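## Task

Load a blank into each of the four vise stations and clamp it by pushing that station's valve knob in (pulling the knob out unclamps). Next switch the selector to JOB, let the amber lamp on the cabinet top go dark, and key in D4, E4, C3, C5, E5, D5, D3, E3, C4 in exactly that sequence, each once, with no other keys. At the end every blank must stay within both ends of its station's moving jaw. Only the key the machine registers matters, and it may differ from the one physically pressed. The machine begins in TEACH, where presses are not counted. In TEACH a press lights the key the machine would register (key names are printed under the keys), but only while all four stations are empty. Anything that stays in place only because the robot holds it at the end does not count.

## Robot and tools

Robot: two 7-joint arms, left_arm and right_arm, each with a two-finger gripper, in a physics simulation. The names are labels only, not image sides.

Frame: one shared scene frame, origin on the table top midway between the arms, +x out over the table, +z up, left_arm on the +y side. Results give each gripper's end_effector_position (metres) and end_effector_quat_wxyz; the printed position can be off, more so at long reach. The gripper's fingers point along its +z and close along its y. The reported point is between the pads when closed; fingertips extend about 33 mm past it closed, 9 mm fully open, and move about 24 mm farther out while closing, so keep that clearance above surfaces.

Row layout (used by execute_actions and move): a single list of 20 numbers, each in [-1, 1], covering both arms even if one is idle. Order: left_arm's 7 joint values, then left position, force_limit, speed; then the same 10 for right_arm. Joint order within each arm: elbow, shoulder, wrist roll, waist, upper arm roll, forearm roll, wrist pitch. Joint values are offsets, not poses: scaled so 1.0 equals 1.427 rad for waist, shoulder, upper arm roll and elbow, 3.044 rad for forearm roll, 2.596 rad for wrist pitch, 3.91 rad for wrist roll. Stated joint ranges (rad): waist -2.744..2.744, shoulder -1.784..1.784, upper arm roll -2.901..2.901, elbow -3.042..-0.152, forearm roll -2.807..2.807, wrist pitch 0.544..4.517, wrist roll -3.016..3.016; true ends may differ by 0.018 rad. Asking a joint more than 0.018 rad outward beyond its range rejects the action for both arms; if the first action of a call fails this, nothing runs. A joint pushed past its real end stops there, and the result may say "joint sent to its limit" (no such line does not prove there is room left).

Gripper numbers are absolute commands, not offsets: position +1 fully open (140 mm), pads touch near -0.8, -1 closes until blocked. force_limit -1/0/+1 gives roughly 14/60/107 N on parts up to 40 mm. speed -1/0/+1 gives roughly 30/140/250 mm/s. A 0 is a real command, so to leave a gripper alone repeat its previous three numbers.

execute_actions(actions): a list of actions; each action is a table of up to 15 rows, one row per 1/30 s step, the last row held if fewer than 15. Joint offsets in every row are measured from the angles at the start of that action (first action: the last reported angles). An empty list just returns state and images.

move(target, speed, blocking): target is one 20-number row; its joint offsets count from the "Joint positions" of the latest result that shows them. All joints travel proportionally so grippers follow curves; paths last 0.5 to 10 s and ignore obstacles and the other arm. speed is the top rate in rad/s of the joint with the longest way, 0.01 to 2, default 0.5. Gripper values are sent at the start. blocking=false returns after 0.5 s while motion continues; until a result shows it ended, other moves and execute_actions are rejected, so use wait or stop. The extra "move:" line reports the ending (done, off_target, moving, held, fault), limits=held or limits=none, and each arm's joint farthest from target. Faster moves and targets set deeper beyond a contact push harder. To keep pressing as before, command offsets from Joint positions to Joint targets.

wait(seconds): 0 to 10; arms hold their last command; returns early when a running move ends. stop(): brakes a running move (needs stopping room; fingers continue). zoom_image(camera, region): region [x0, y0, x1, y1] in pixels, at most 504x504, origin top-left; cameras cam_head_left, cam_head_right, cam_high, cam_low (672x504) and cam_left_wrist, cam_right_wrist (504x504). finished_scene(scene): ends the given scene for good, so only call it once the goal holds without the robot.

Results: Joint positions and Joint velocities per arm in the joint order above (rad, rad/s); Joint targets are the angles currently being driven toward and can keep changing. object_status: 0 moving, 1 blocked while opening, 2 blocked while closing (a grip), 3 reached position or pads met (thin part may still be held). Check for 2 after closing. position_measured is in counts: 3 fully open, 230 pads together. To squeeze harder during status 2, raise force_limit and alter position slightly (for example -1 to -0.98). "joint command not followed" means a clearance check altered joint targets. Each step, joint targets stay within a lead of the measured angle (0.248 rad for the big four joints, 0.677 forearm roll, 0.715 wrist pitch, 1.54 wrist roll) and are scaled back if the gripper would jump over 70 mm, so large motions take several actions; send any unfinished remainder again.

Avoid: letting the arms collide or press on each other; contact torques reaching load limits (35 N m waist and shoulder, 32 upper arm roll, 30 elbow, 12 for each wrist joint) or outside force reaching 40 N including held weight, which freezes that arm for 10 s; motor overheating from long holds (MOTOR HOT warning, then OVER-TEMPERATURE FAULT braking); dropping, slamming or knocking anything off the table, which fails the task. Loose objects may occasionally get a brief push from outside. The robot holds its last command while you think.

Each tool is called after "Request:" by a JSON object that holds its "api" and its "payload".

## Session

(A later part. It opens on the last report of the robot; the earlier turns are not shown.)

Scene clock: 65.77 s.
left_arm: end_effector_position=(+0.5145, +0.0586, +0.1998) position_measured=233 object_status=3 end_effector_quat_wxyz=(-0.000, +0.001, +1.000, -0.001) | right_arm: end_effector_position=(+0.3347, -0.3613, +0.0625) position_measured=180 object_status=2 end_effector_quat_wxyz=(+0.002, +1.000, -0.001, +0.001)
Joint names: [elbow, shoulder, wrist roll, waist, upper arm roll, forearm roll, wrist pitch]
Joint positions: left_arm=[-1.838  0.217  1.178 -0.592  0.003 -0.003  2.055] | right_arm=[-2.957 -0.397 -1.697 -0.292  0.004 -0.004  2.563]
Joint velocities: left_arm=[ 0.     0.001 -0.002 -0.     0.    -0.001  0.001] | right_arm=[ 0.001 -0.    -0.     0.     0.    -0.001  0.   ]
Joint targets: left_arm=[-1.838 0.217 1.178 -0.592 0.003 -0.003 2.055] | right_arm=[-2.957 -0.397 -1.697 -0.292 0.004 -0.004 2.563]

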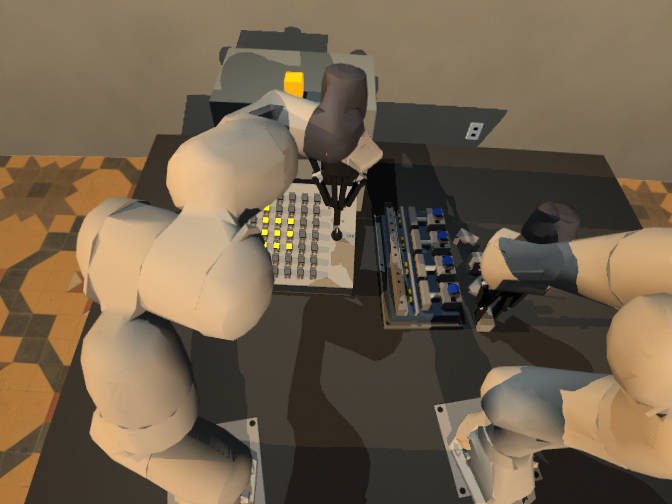

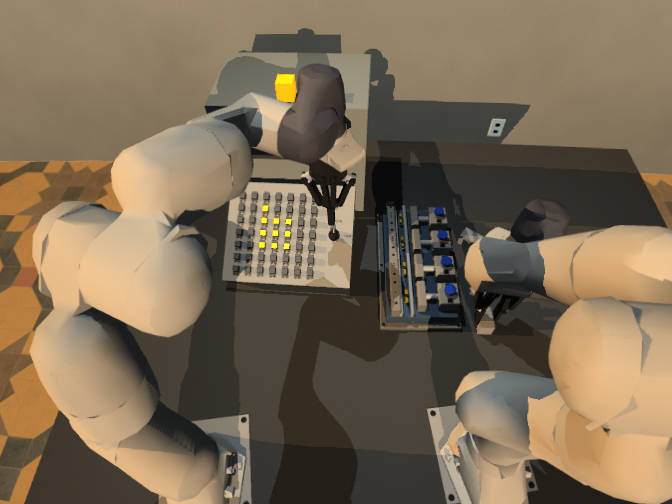

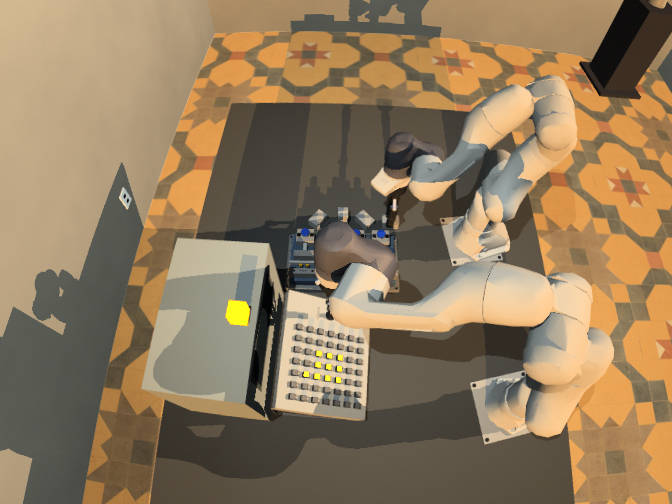

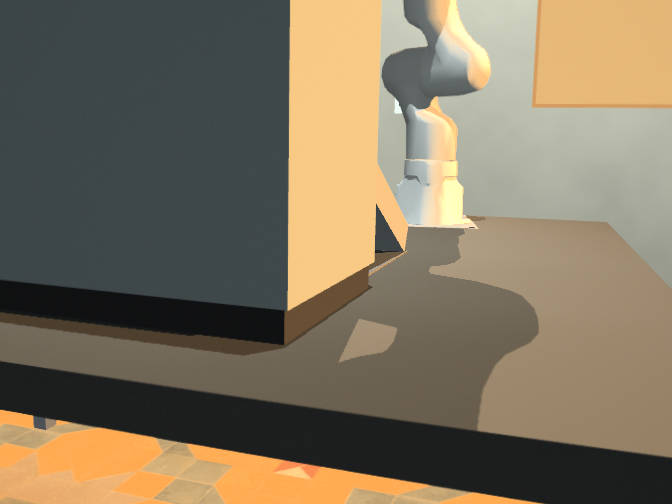

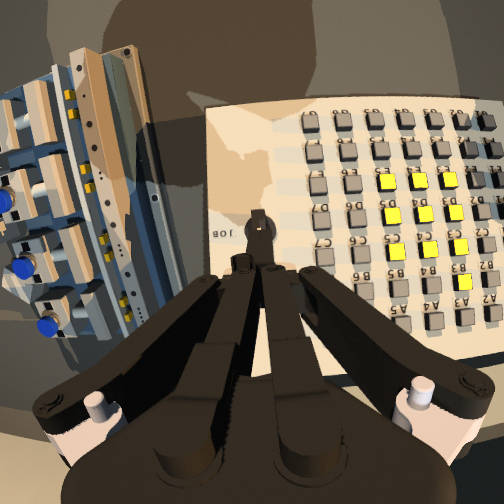

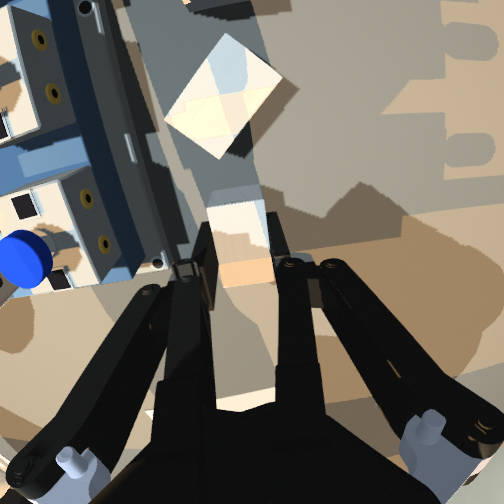

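Request:
{"api": "move", "payload": {"target": [0,-0.05,0.064,0.175,0,0,-0.0275,-1,0,1, 0.1017,-0.2058,0,0,0,0,-0.1702,-1,0,0], "speed": 0.5}}

Scene clock: 68.47 s.
left_arm: end_effector_position=(+0.5422, +0.2090, +0.2363) position_measured=233 object_status=3 end_effector_quat_wxyz=(+0.001, -0.002, +1.000, -0.001) | right_arm: end_effector_position=(+0.3311, -0.3614, +0.1777) position_measured=180 object_status=2 end_effector_quat_wxyz=(+0.002, +1.000, -0.001, -0.003)
Joint names: [elbow, shoulder, wrist roll, waist, upper arm roll, forearm roll, wrist pitch]
Joint positions: left_arm=[-1.838  0.147  1.423 -0.343  0.004 -0.003  1.986] | right_arm=[-2.815 -0.687 -1.697 -0.292  0.004 -0.004  2.122]
Joint velocities: left_arm=[-0.001  0.     0.006 -0.002  0.     0.001  0.   ] | right_arm=[-0.     0.002  0.002 -0.    -0.     0.    -0.   ]
Joint targets: left_arm=[-1.838 0.146 1.428 -0.343 0.003 -0.003 1.984] | right_arm=[-2.812 -0.690 -1.697 -0.292 0.004 -0.004 2.121]
move: done; limits=none; left_arm: farthest joint: the wrist roll, 0.006 radians from its target (0.250 radians at the start); right_arm: farthest joint: the shoulder, 0.004 radians from its target (0.294 radians at the start)

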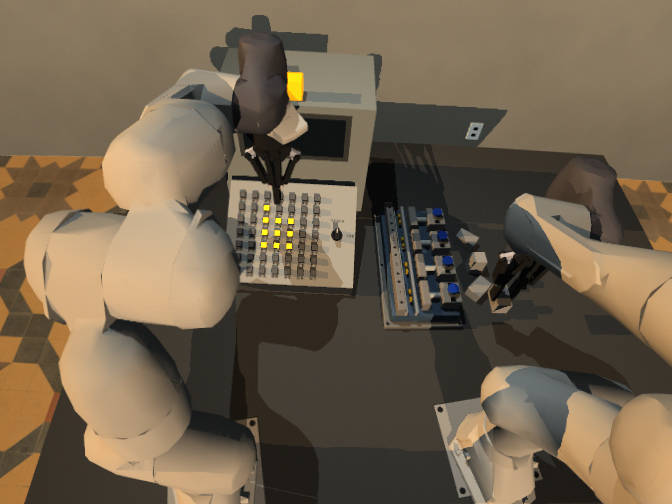

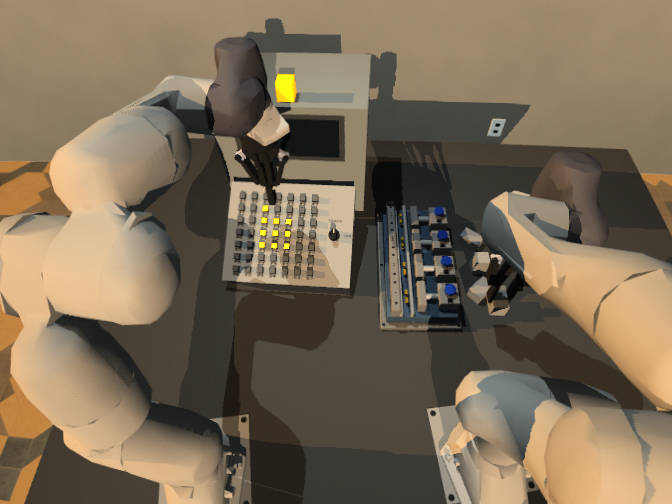

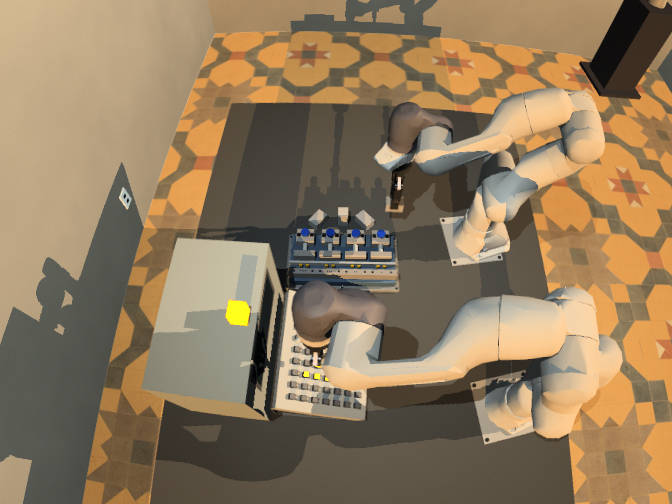

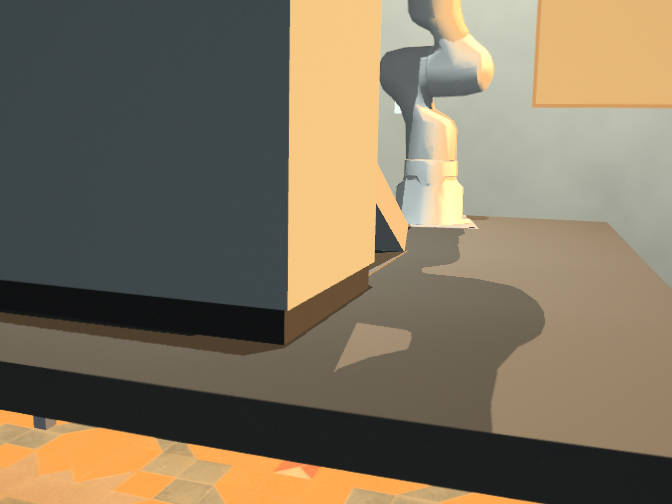

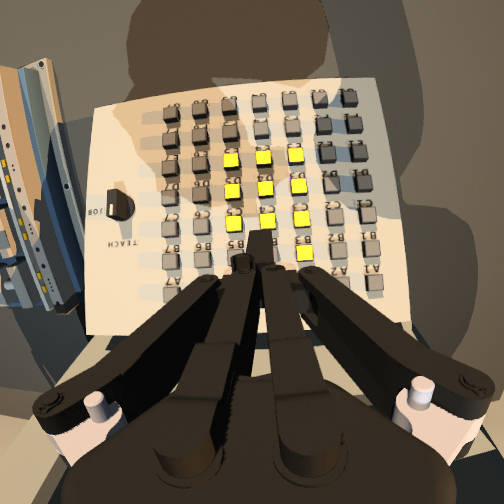

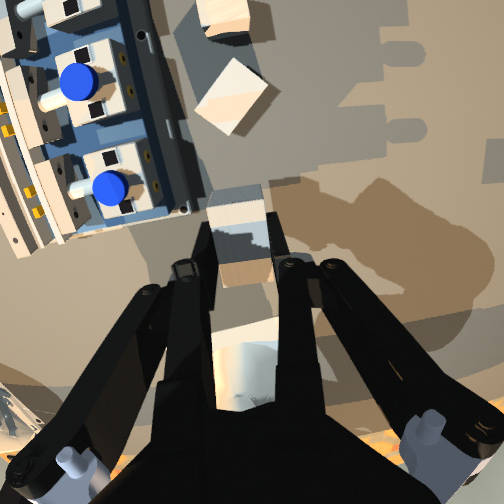

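Request:
{"api": "move", "payload": {"target": [0,0,0,0,0,0,0,-1,0,1, 0.1355,0.1765,0.1598,0.4364,0,0,0.0268,-1,0,0], "speed": 0.6}}

Scene clock: 71.13 s.
left_arm: end_effector_position=(+0.5422, +0.2090, +0.2363) position_measured=233 object_status=3 end_effector_quat_wxyz=(+0.001, -0.001, +1.000, -0.001) | right_arm: end_effector_position=(+0.3592, -0.1353, +0.1805) position_measured=180 object_status=2 end_effector_quat_wxyz=(+0.002, +1.000, +0.001, +0.001)
Joint names: [elbow, shoulder, wrist roll, waist, upper arm roll, forearm roll, wrist pitch]
Joint positions: left_arm=[-1.838  0.147  1.423 -0.343  0.004 -0.003  1.986] | right_arm=[-2.625 -0.436 -1.078  0.329  0.005 -0.004  2.189]
Joint velocities: left_arm=[-0.001  0.    -0.     0.    -0.001 -0.001 -0.   ] | right_arm=[-0.001  0.     0.007  0.     0.    -0.     0.   ]
Joint targets: left_arm=[-1.838 0.147 1.423 -0.343 0.004 -0.003 1.986] | right_arm=[-2.621 -0.435 -1.072 0.330 0.004 -0.004 2.192]
move: done; limits=none; left_arm: farthest joint: the waist, 0.000 radians from its target (0.000 radians at the start); right_arm: farthest joint: the wrist roll, 0.006 radians from its target (0.625 radians at the start)

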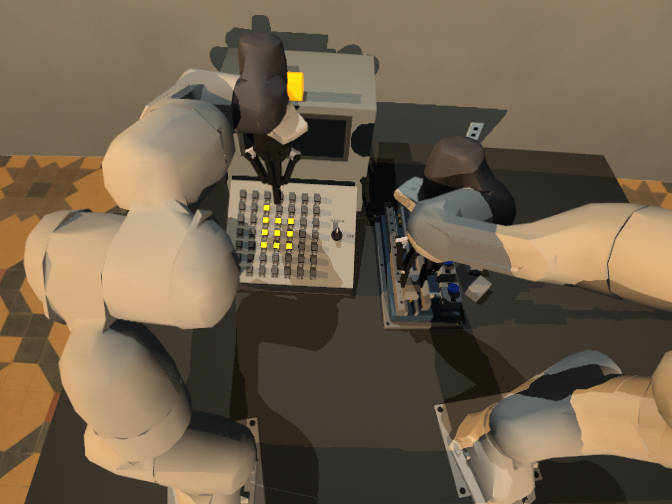

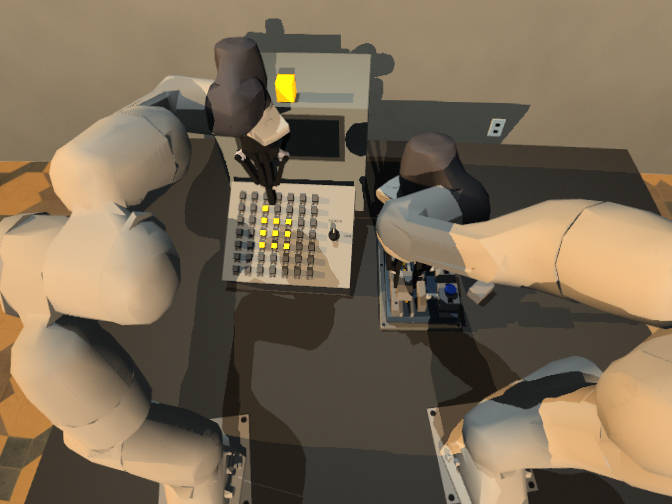

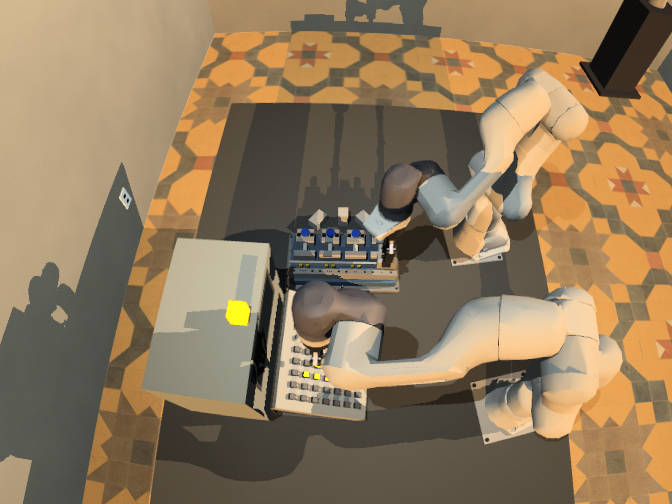

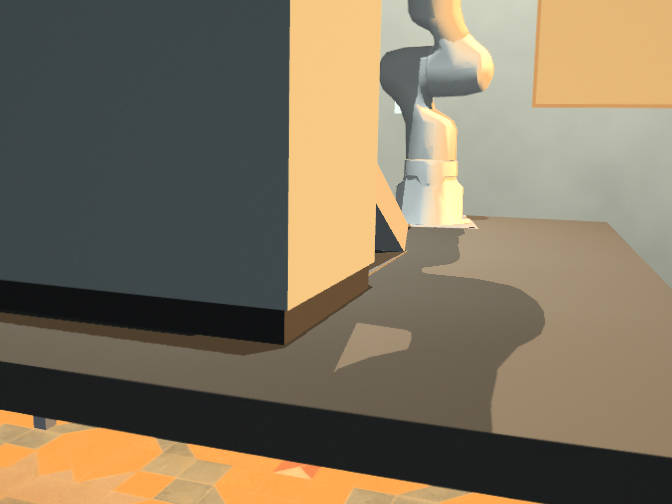

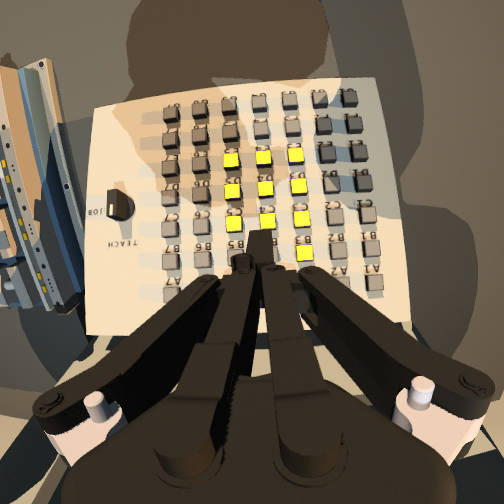

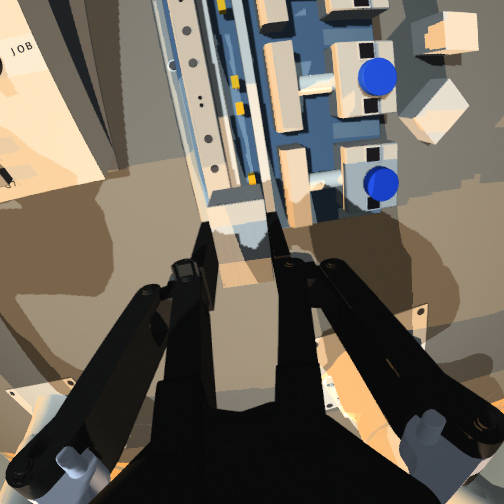

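Request:
{"api": "move", "payload": {"target": [0,0,0,0,0,0,0,-1,0,1, -0.0715,0.0475,-0.0131,-0.0331,0,0,0.0664,-1,0,0], "speed": 0.3}}

Scene clock: 82.33 s.
left_arm: end_effector_position=(+0.5422, +0.2090, +0.2363) position_measured=233 object_status=3 end_effector_quat_wxyz=(+0.001, -0.001, +1.000, -0.001) | right_arm: end_effector_position=(+0.3538, -0.1544, +0.1331) position_measured=181 object_status=2 end_effector_quat_wxyz=(+0.006, +1.000, -0.006, -0.007)
Joint names: [elbow, shoulder, wrist roll, waist, upper arm roll, forearm roll, wrist pitch]
Joint positions: left_arm=[-1.838  0.147  1.423 -0.343  0.004 -0.003  1.986] | right_arm=[-2.71  -0.382 -1.104  0.29   0.005 -0.003  2.309]
Joint velocities: left_arm=[-0.    -0.002 -0.001  0.001  0.    -0.001 -0.   ] | right_arm=[-0.    -0.001  0.    -0.     0.001  0.001 -0.   ]
Joint targets: left_arm=[-1.838 0.147 1.423 -0.343 0.004 -0.003 1.986] | right_arm=[-2.710 -0.382 -1.104 0.290 0.005 -0.003 2.309]
FORCE FAULT: contact force on the right arm reached its limit, and that arm stopped for 10 seconds. The contact can be on any part of that arm, not only on its tool. That time counts as 19 of the actions that you can send in this scene. That arm's remaining commands of this call were not run. That arm holds still and accepts commands again. Move the arm away from the contact; if what it grips holds it there, let go first. Pushing or pulling that hard again can fault the arm again.
move: fault (right_arm); limits=none; left_arm: farthest joint: the waist, 0.000 radians from its target (0.000 radians at the start); right_arm: farthest joint: the wrist pitch, 0.052 radians from its target (0.173 radians at the start)

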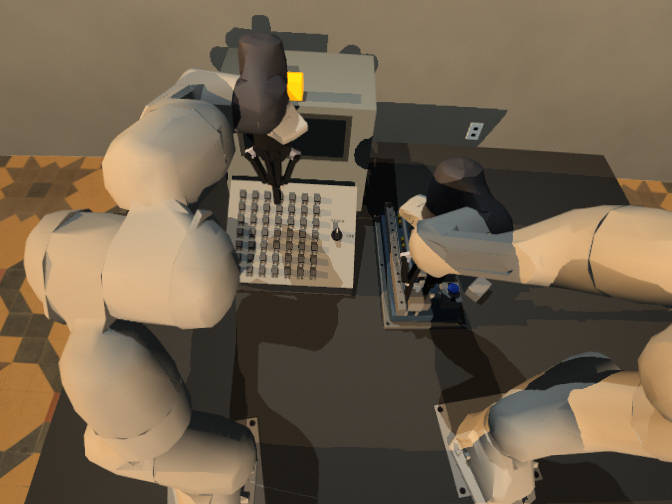

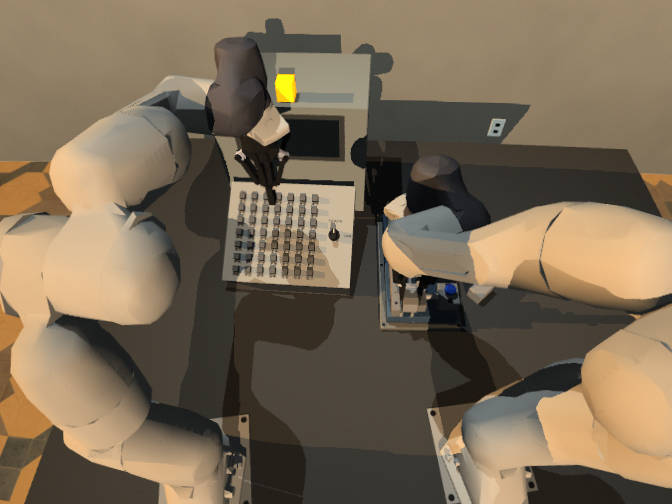

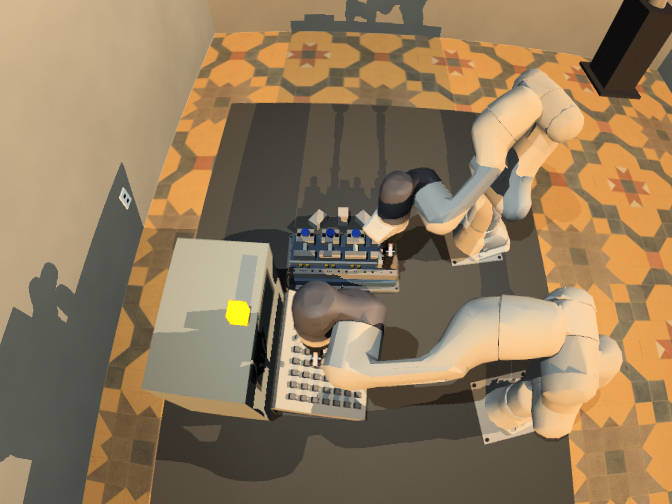

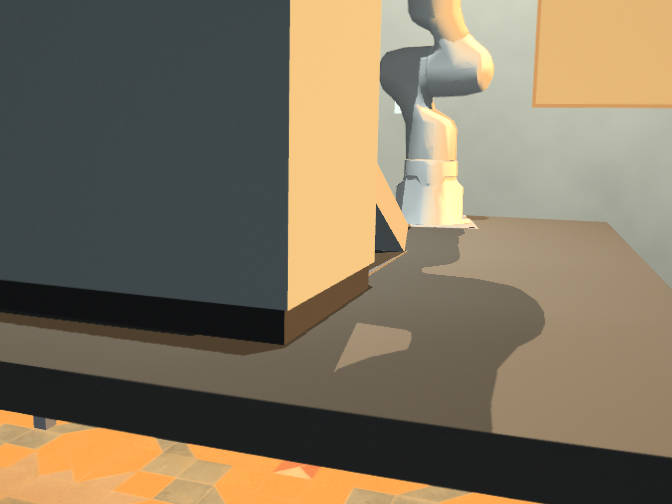

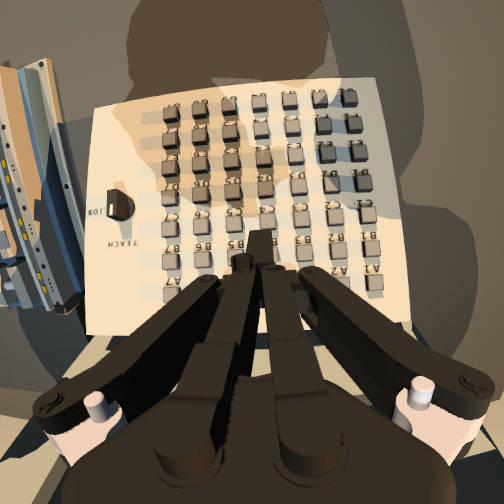

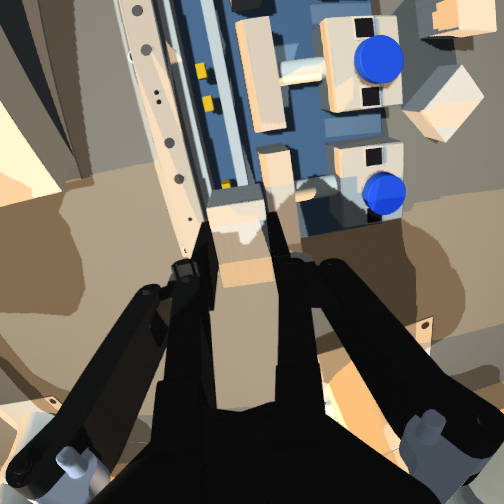

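Request:
{"api": "move", "payload": {"target": [0,0,0,0,0,0,0,-1,0,1, 0.0346,0.0095,-0.0081,-0.011,0,0,-0.0051,-1,0,0], "speed": 0.1}}

Scene clock: 84.00 s.
left_arm: end_effector_position=(+0.5422, +0.2090, +0.2363) position_measured=233 object_status=3 end_effector_quat_wxyz=(+0.001, -0.001, +1.000, -0.001) | right_arm: end_effector_position=(+0.3718, -0.1518, +0.1467) position_measured=181 object_status=2 end_effector_quat_wxyz=(+0.001, +1.000, +0.000, +0.002)
Joint names: [elbow, shoulder, wrist roll, waist, upper arm roll, forearm roll, wrist pitch]
Joint positions: left_arm=[-1.838  0.147  1.423 -0.343  0.004 -0.003  1.986] | right_arm=[-2.664 -0.369 -1.13   0.276  0.005 -0.003  2.297]
Joint velocities: left_arm=[-0.001 -0.002  0.001 -0.     0.001 -0.    -0.001] | right_arm=[-0.001 -0.001 -0.005  0.001  0.001  0.    -0.001]
Joint targets: left_arm=[-1.838 0.147 1.423 -0.343 0.004 -0.003 1.986] | right_arm=[-2.661 -0.369 -1.136 0.274 0.005 -0.003 2.296]
move: done; limits=none; left_arm: farthest joint: the waist, 0.000 radians from its target (0.000 radians at the start); right_arm: farthest joint: the wrist roll, 0.006 radians from its target (0.032 radians at the start)

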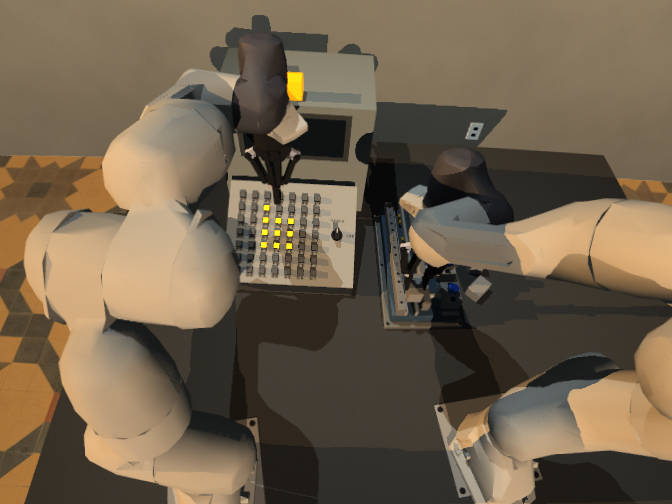

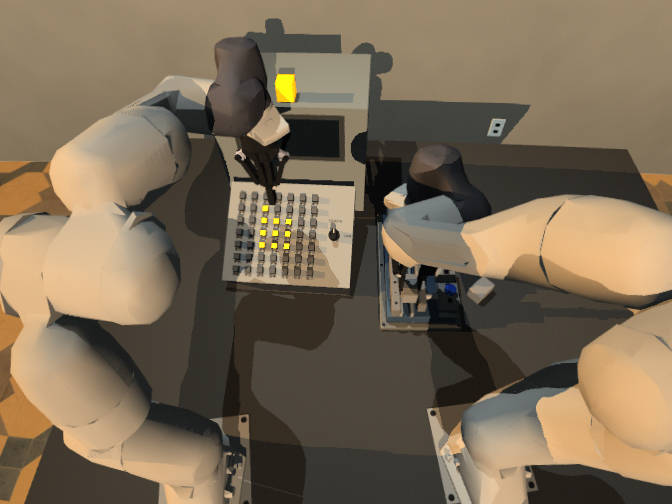

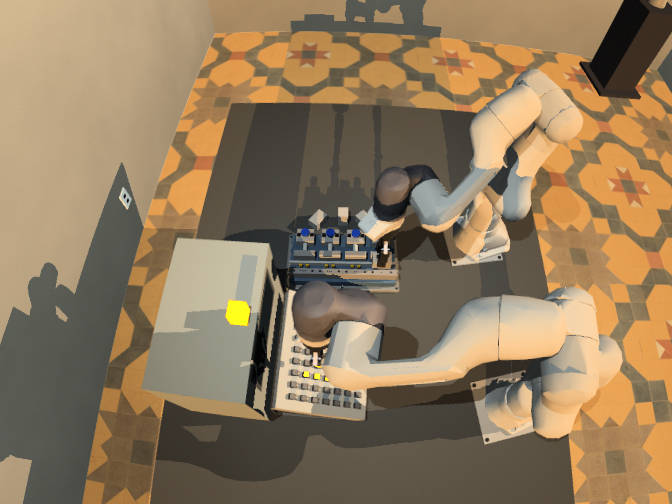

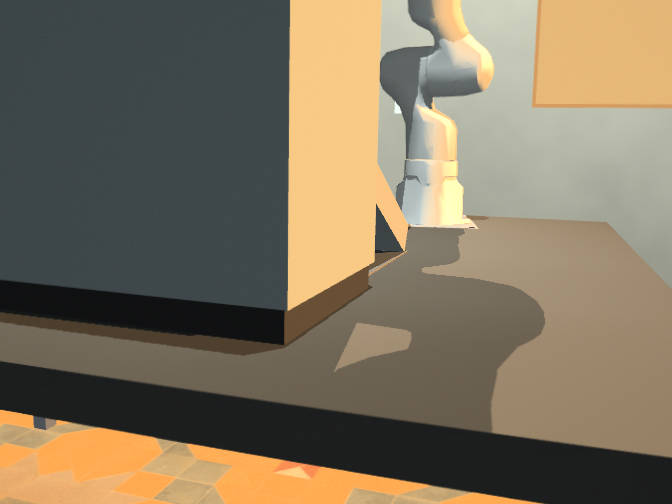

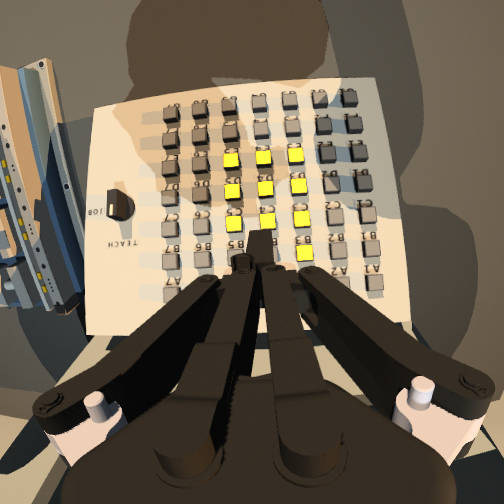

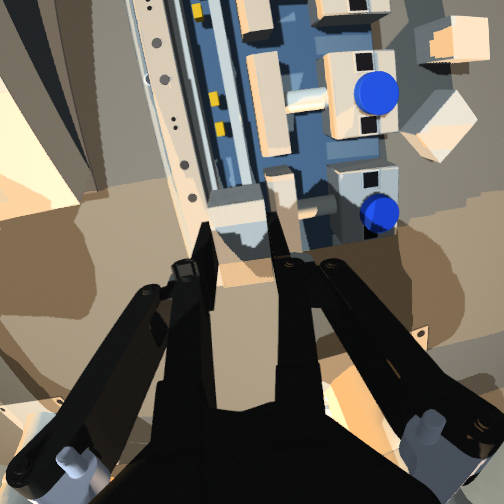

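Request:
{"api": "move", "payload": {"target": [0,0,0,0,0,0,0,-1,0,1, -0.0075,0.0135,0,0,0,0,0.013,-1,0,0], "speed": 0.05}}

Scene clock: 85.33 s.
left_arm: end_effector_position=(+0.5422, +0.2090, +0.2363) position_measured=233 object_status=3 end_effector_quat_wxyz=(+0.001, -0.001, +1.000, -0.001) | right_arm: end_effector_position=(+0.3724, -0.1515, +0.1376) position_measured=181 object_status=2 end_effector_quat_wxyz=(+0.001, +1.000, +0.001, +0.003)
Joint names: [elbow, shoulder, wrist roll, waist, upper arm roll, forearm roll, wrist pitch]
Joint positions: left_arm=[-1.838  0.147  1.423 -0.343  0.004 -0.003  1.986] | right_arm=[-2.674 -0.351 -1.131  0.276  0.005 -0.003  2.327]
Joint velocities: left_arm=[-0.001  0.    -0.    -0.001  0.001 -0.     0.   ] | right_arm=[ 0.001 -0.    -0.001  0.001  0.001 -0.001  0.003]
Joint targets: left_arm=[-1.838 0.147 1.423 -0.343 0.004 -0.003 1.986] | right_arm=[-2.675 -0.350 -1.130 0.276 0.005 -0.003 2.331]
move: done; limits=none; left_arm: farthest joint: the waist, 0.000 radians from its target (0.000 radians at the start); right_arm: farthest joint: the wrist pitch, 0.004 radians from its target (0.034 radians at the start)

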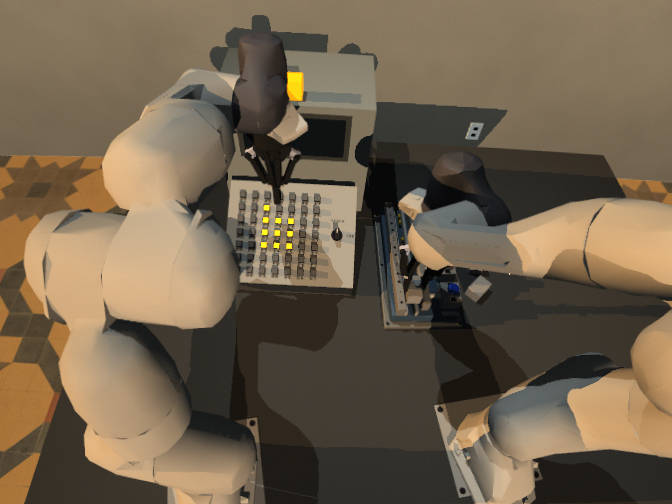

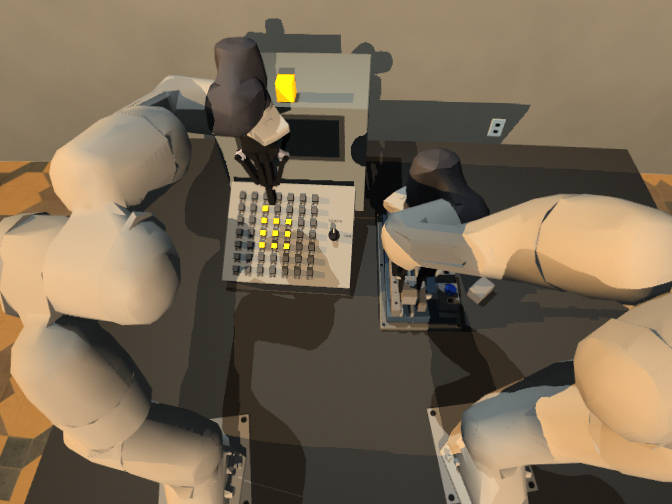

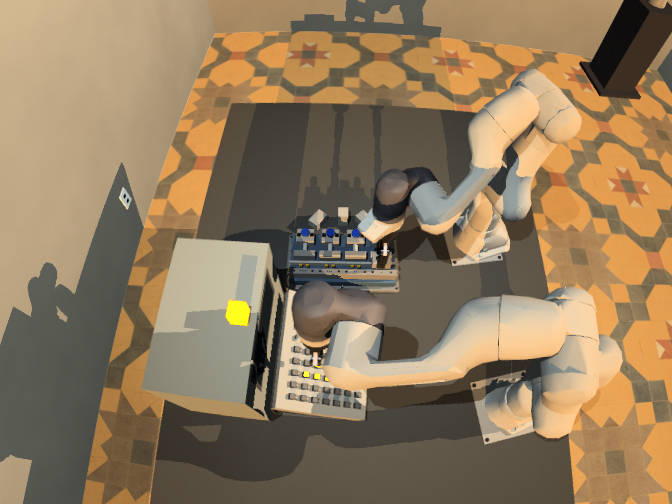

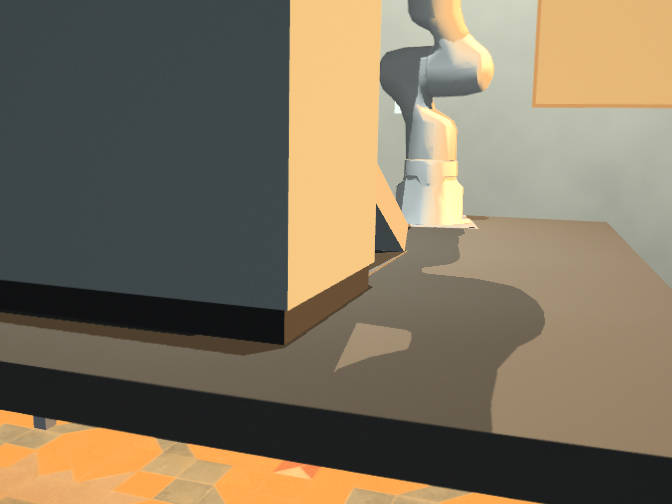

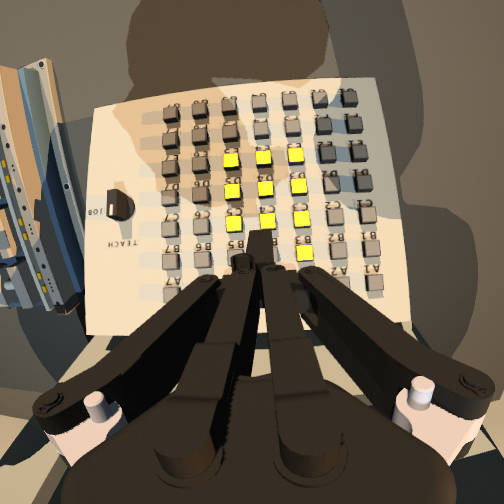

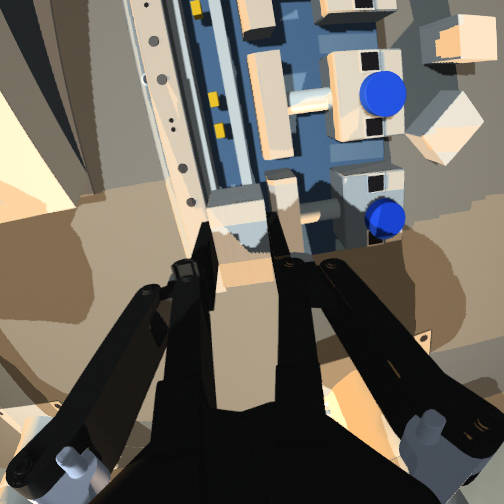

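Request:
{"api": "zoom_image", "payload": {"camera": "cam_right_wrist", "region": [150, 120, 350, 300]}}

Request:
{"api": "zoom_image", "payload": {"camera": "cam_head_left", "region": [370, 240, 480, 335]}}

Region (150, 120, 350, 300) of cam_right_wrist's 504x504 image, scaled by 2.520, with more detail than that image has; it fills the top 454 rows of this view, and the rest is white.

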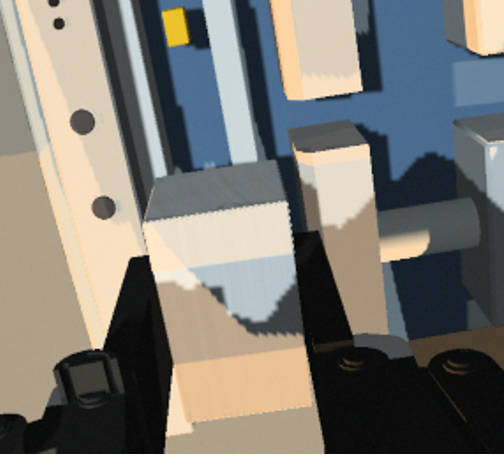

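Region (370, 240, 480, 335) of cam_head_left's 672x504 image, scaled by 4.582, with more detail than that image has; it fills the top 435 rows of this view, and the rest is white.

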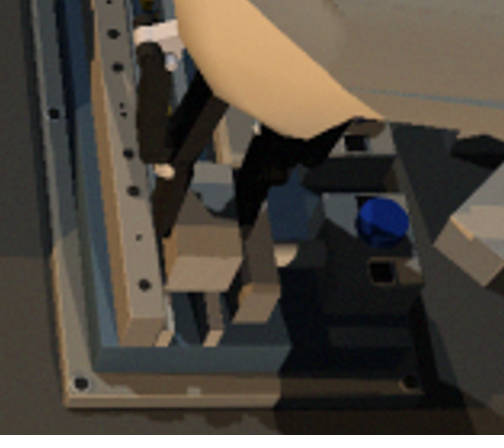

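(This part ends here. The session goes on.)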